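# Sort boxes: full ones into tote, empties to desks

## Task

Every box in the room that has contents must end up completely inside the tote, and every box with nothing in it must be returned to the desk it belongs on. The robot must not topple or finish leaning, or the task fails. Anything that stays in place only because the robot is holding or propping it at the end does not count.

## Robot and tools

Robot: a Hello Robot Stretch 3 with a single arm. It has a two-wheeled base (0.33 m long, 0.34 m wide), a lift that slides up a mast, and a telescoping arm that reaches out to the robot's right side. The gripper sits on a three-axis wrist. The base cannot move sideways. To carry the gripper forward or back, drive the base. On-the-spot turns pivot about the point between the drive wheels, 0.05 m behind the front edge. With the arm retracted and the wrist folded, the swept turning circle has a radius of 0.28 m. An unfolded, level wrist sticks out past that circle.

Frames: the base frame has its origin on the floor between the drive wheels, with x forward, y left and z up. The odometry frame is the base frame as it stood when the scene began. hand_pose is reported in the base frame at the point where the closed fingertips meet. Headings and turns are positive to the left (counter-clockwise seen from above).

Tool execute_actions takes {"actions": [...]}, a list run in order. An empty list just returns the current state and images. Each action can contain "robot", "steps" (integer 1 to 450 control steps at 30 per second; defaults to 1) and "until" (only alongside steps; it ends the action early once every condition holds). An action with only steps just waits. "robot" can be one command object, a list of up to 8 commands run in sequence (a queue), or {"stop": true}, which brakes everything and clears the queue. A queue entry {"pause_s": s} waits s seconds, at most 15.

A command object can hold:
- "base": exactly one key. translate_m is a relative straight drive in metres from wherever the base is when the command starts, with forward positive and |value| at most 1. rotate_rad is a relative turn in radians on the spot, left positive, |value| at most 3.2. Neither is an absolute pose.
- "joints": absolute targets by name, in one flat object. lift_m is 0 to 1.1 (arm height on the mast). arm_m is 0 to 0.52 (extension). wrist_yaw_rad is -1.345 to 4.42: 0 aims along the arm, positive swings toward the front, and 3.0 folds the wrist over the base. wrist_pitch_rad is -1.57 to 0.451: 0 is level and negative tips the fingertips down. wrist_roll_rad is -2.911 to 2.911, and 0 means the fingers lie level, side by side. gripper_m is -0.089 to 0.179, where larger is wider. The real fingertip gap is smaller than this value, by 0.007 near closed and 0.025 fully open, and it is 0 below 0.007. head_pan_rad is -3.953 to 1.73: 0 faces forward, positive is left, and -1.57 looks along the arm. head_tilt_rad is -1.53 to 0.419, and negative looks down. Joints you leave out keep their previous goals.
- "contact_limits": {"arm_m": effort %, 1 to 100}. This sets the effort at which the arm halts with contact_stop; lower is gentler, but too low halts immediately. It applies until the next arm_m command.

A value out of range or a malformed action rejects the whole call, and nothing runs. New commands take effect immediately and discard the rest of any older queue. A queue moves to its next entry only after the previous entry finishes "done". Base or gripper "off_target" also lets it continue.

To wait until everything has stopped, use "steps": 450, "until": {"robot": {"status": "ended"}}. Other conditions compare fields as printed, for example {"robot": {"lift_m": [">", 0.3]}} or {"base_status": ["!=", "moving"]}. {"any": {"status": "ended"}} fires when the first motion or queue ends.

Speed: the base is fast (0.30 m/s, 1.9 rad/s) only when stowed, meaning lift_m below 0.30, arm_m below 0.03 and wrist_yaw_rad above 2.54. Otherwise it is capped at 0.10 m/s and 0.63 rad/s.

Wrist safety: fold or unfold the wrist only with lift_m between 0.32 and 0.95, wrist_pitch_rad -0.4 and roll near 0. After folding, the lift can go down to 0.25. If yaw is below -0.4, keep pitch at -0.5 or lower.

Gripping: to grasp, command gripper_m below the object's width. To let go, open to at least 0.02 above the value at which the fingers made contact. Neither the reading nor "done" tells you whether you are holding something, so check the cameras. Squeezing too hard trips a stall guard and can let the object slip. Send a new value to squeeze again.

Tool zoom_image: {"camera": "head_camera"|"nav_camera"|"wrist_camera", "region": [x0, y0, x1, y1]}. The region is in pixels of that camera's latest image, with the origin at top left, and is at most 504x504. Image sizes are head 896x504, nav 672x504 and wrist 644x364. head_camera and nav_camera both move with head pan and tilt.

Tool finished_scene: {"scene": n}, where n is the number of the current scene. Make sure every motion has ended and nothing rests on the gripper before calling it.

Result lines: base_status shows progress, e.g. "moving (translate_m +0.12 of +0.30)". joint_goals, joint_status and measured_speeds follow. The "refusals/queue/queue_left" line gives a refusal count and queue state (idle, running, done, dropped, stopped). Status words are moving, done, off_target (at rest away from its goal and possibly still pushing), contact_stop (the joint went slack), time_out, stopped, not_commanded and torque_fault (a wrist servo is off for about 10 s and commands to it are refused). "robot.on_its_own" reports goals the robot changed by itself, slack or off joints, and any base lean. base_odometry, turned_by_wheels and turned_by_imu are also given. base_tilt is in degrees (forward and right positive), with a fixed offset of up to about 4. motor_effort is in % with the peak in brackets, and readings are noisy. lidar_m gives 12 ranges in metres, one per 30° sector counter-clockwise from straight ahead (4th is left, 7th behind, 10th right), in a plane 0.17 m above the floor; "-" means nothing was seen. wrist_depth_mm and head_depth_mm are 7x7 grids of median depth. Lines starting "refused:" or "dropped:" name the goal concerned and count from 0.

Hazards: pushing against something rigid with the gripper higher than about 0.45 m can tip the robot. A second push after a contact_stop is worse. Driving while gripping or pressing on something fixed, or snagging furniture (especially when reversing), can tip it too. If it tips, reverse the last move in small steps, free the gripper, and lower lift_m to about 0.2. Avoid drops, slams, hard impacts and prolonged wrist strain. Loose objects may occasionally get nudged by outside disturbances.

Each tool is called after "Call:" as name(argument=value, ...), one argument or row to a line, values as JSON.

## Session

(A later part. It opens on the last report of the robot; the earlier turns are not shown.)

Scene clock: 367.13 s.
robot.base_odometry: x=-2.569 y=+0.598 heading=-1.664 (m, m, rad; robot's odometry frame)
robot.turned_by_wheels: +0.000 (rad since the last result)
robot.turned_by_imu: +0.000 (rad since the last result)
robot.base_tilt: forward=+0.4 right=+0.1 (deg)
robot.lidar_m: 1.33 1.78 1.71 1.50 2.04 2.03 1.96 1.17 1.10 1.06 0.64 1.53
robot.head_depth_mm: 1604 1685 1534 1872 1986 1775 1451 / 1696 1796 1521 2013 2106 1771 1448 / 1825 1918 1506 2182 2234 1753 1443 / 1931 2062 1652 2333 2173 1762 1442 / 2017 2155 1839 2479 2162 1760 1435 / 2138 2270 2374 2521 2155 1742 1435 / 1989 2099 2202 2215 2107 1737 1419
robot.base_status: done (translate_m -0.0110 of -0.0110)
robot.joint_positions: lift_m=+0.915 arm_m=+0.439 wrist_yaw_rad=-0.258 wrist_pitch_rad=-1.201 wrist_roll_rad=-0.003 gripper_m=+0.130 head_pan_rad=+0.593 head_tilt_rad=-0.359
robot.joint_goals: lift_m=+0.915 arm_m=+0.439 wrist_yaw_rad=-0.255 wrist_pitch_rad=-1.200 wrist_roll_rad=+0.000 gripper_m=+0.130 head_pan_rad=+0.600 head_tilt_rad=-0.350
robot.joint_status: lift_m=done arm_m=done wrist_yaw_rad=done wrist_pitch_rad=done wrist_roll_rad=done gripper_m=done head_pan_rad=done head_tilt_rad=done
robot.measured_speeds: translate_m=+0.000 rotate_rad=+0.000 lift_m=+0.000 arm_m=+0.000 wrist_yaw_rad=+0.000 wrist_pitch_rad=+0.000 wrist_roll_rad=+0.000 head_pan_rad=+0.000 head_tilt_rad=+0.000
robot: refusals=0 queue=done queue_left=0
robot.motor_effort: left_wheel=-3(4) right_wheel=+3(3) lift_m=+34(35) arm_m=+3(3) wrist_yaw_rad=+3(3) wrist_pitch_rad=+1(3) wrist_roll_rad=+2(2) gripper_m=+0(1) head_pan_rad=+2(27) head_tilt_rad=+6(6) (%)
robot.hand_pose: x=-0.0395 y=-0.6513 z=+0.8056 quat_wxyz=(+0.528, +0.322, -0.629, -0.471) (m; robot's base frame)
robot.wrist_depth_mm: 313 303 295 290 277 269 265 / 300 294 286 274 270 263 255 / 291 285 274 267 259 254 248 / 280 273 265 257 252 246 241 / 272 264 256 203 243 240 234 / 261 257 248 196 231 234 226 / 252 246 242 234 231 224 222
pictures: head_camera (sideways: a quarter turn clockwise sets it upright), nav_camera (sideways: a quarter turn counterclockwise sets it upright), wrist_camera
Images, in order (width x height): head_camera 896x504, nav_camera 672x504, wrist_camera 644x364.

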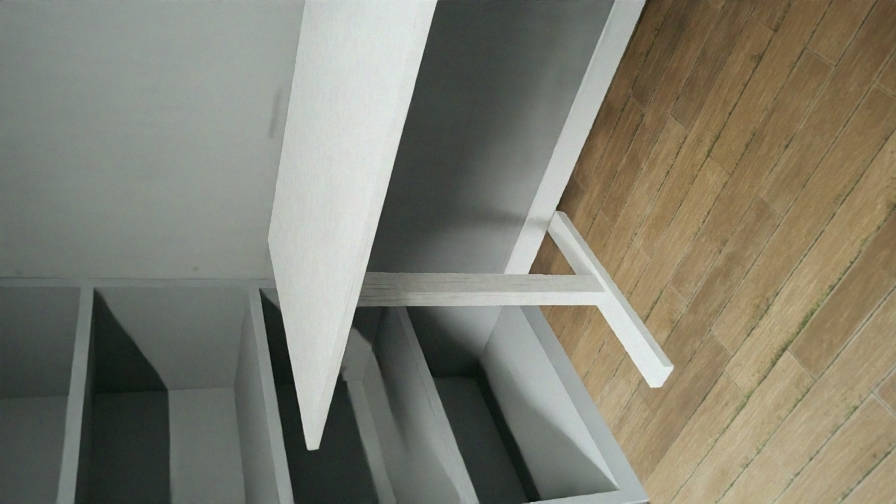

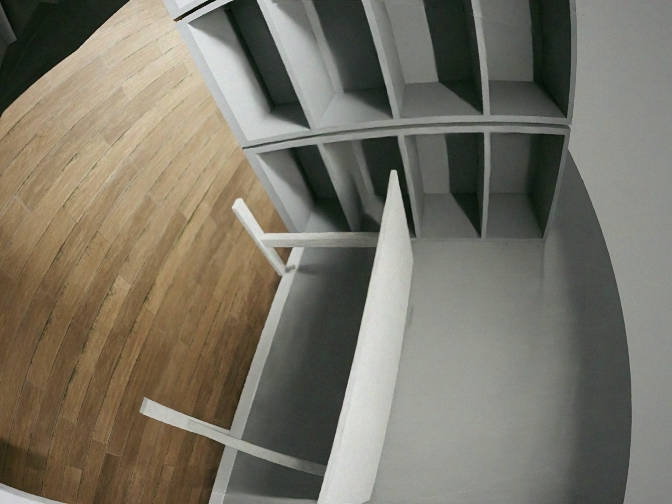

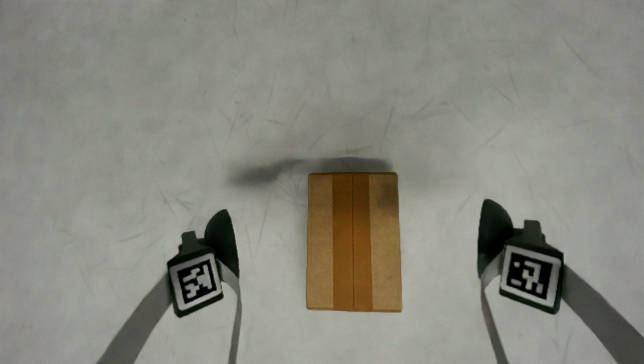

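Call:
execute_actions(
  actions=[
    {"robot":{"joints":{"arm_m":0.15,"head_pan_rad":1.7,"head_tilt_rad":-0.35}},"steps":45},
  ],
)

Call:
execute_actions(
  actions=[
    {"robot":{"joints":{"arm_m":0.1,"head_pan_rad":-2.7,"head_tilt_rad":-0.6}},"steps":120,"until":{"robot":{"status":"ended"}}},
  ],
)

Scene clock: 370.53 s.
robot.base_odometry: x=-2.569 y=+0.598 heading=-1.664 (m, m, rad; robot's odometry frame)
robot.turned_by_wheels: +0.000 (rad since the last result)
robot.turned_by_imu: +0.001 (rad since the last result)
robot.base_tilt: forward=+0.4 right=+0.2 (deg)
robot.lidar_m: 1.34 1.78 1.71 1.50 2.03 2.03 1.96 1.17 1.10 1.06 0.64 1.53
robot.head_depth_mm: 1593 1707 1770 1899 2063 1732 1461 / 1351 1710 1687 1813 2074 1773 1446 / 1638 1741 1601 1638 1761 1767 1446 / 1668 1820 1942 1896 2145 1766 1444 / 1706 1844 1973 2002 2132 1801 1437 / 1735 1890 2023 1989 2120 1809 - / 1750 1898 2021 2064 - - -
robot.base_status: done (translate_m -0.0110 of -0.0110)
robot.joint_positions: lift_m=+0.915 arm_m=+0.300 wrist_yaw_rad=-0.256 wrist_pitch_rad=-1.202 wrist_roll_rad=-0.003 gripper_m=+0.130 head_pan_rad=+1.693 head_tilt_rad=-0.359
robot.joint_goals: lift_m=+0.915 arm_m=+0.150 wrist_yaw_rad=-0.255 wrist_pitch_rad=-1.200 wrist_roll_rad=+0.000 gripper_m=+0.130 head_pan_rad=+1.700 head_tilt_rad=-0.350
robot.joint_status: lift_m=done arm_m=moving wrist_yaw_rad=done wrist_pitch_rad=done wrist_roll_rad=done gripper_m=done head_pan_rad=done head_tilt_rad=done
robot.measured_speeds: translate_m=+0.000 rotate_rad=+0.000 lift_m=+0.000 arm_m=-0.140 wrist_yaw_rad=+0.000 wrist_pitch_rad=+0.000 wrist_roll_rad=+0.000 head_pan_rad=+0.000 head_tilt_rad=+0.000
robot: refusals=0 queue=running queue_left=0
robot.motor_effort: left_wheel=-3(4) right_wheel=+3(3) lift_m=+34(35) arm_m=-4(3) wrist_yaw_rad=+1(3) wrist_pitch_rad=+1(1) wrist_roll_rad=+2(2) gripper_m=+0(0) head_pan_rad=+3(27) head_tilt_rad=+5(6) (%)
robot.hand_pose: x=-0.0393 y=-0.5119 z=+0.8055 quat_wxyz=(+0.528, +0.323, -0.628, -0.471) (m; robot's base frame)
robot.wrist_depth_mm: 316 306 299 235 280 269 262 / 300 298 284 226 271 263 253 / 291 286 273 264 262 256 248 / 282 276 266 259 252 248 241 / 273 265 258 249 246 240 235 / 260 255 248 244 238 232 226 / 254 246 241 235 233 226 221
pictures: head_camera (sideways: a quarter turn clockwise sets it upright), nav_camera (sideways: a quarter turn counterclockwise sets it upright), wrist_camera
Images, in order (width x height): head_camera 896x504, nav_camera 672x504, wrist_camera 644x364.

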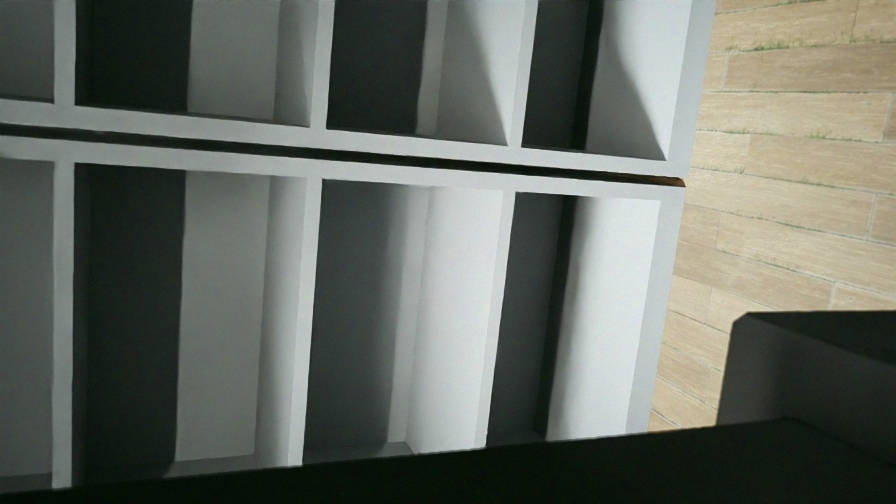

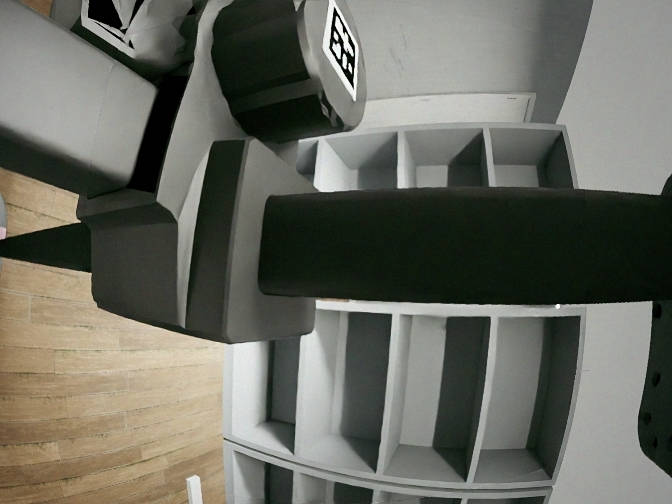

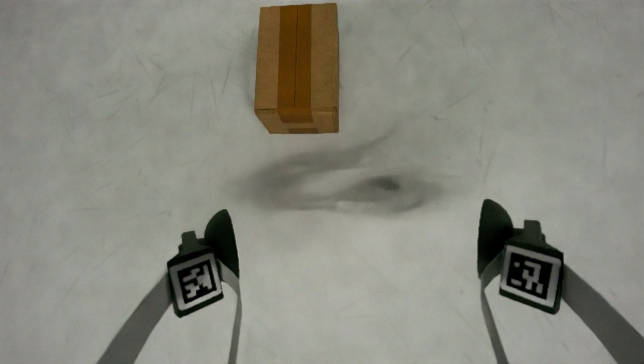

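Scene clock: 373.23 s.
robot.base_odometry: x=-2.569 y=+0.598 heading=-1.664 (m, m, rad; robot's odometry frame)
robot.turned_by_wheels: +0.000 (rad since the last result)
robot.turned_by_imu: +0.000 (rad since the last result)
robot.base_tilt: forward=+0.3 right=+0.2 (deg)
robot.lidar_m: 1.34 1.78 1.70 1.50 2.04 2.03 1.96 1.17 1.10 1.06 0.64 1.53
robot.head_depth_mm: 1695 1853 2014 2111 1709 1438 1293 / 1779 1940 1245 1931 1718 1443 - / 1871 2053 1245 981 1669 1458 - / 1798 1993 1242 947 810 1485 - / 1576 1712 1247 944 765 690 - / 1392 1498 1245 947 789 - - / 1247 1329 1238 945 786 - -
robot.base_status: done (translate_m -0.0110 of -0.0110)
robot.joint_positions: lift_m=+0.915 arm_m=+0.100 wrist_yaw_rad=-0.256 wrist_pitch_rad=-1.203 wrist_roll_rad=-0.003 gripper_m=+0.130 head_pan_rad=-2.693 head_tilt_rad=-0.593
robot.joint_goals: lift_m=+0.915 arm_m=+0.100 wrist_yaw_rad=-0.255 wrist_pitch_rad=-1.200 wrist_roll_rad=+0.000 gripper_m=+0.130 head_pan_rad=-2.700 head_tilt_rad=-0.600
robot.joint_status: lift_m=done arm_m=done wrist_yaw_rad=done wrist_pitch_rad=done wrist_roll_rad=done gripper_m=done head_pan_rad=done head_tilt_rad=done
robot.measured_speeds: translate_m=+0.000 rotate_rad=+0.000 lift_m=+0.000 arm_m=+0.000 wrist_yaw_rad=+0.000 wrist_pitch_rad=+0.000 wrist_roll_rad=+0.000 head_pan_rad=+0.000 head_tilt_rad=+0.000
robot: refusals=0 queue=done queue_left=0
robot.motor_effort: left_wheel=-3(3) right_wheel=+3(3) lift_m=+34(35) arm_m=-3(0) wrist_yaw_rad=+1(2) wrist_pitch_rad=+1(1) wrist_roll_rad=+2(2) gripper_m=+1(0) head_pan_rad=-3(27) head_tilt_rad=-4(26) (%)
robot.hand_pose: x=-0.0393 y=-0.3126 z=+0.8055 quat_wxyz=(+0.528, +0.323, -0.628, -0.471) (m; robot's base frame)
robot.wrist_depth_mm: 315 308 296 288 278 272 263 / 300 293 285 276 270 262 257 / 291 285 279 267 262 252 249 / 281 274 266 259 253 246 239 / 272 265 259 253 244 241 851 / 261 258 248 245 241 842 840 / 252 246 882 872 - 827 823
pictures: head_camera (sideways: a quarter turn clockwise sets it upright), nav_camera (sideways: a quarter turn counterclockwise sets it upright), wrist_camera
Images, in order (width x height): head_camera 896x504, nav_camera 672x504, wrist_camera 644x364.

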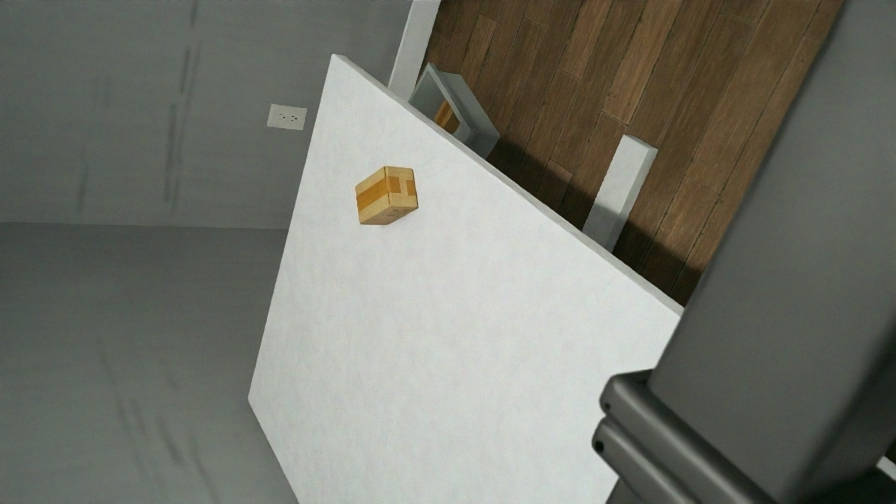

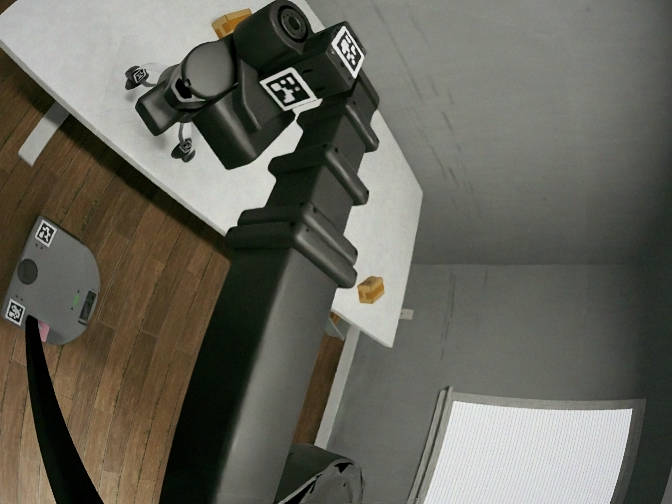

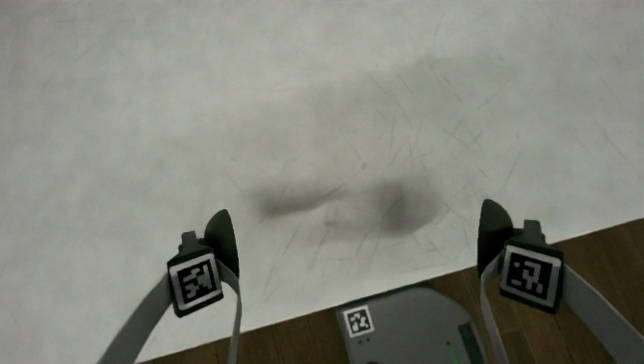

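Call:
finished_scene(
  scene=2,
)

The scene is finished: the task was done.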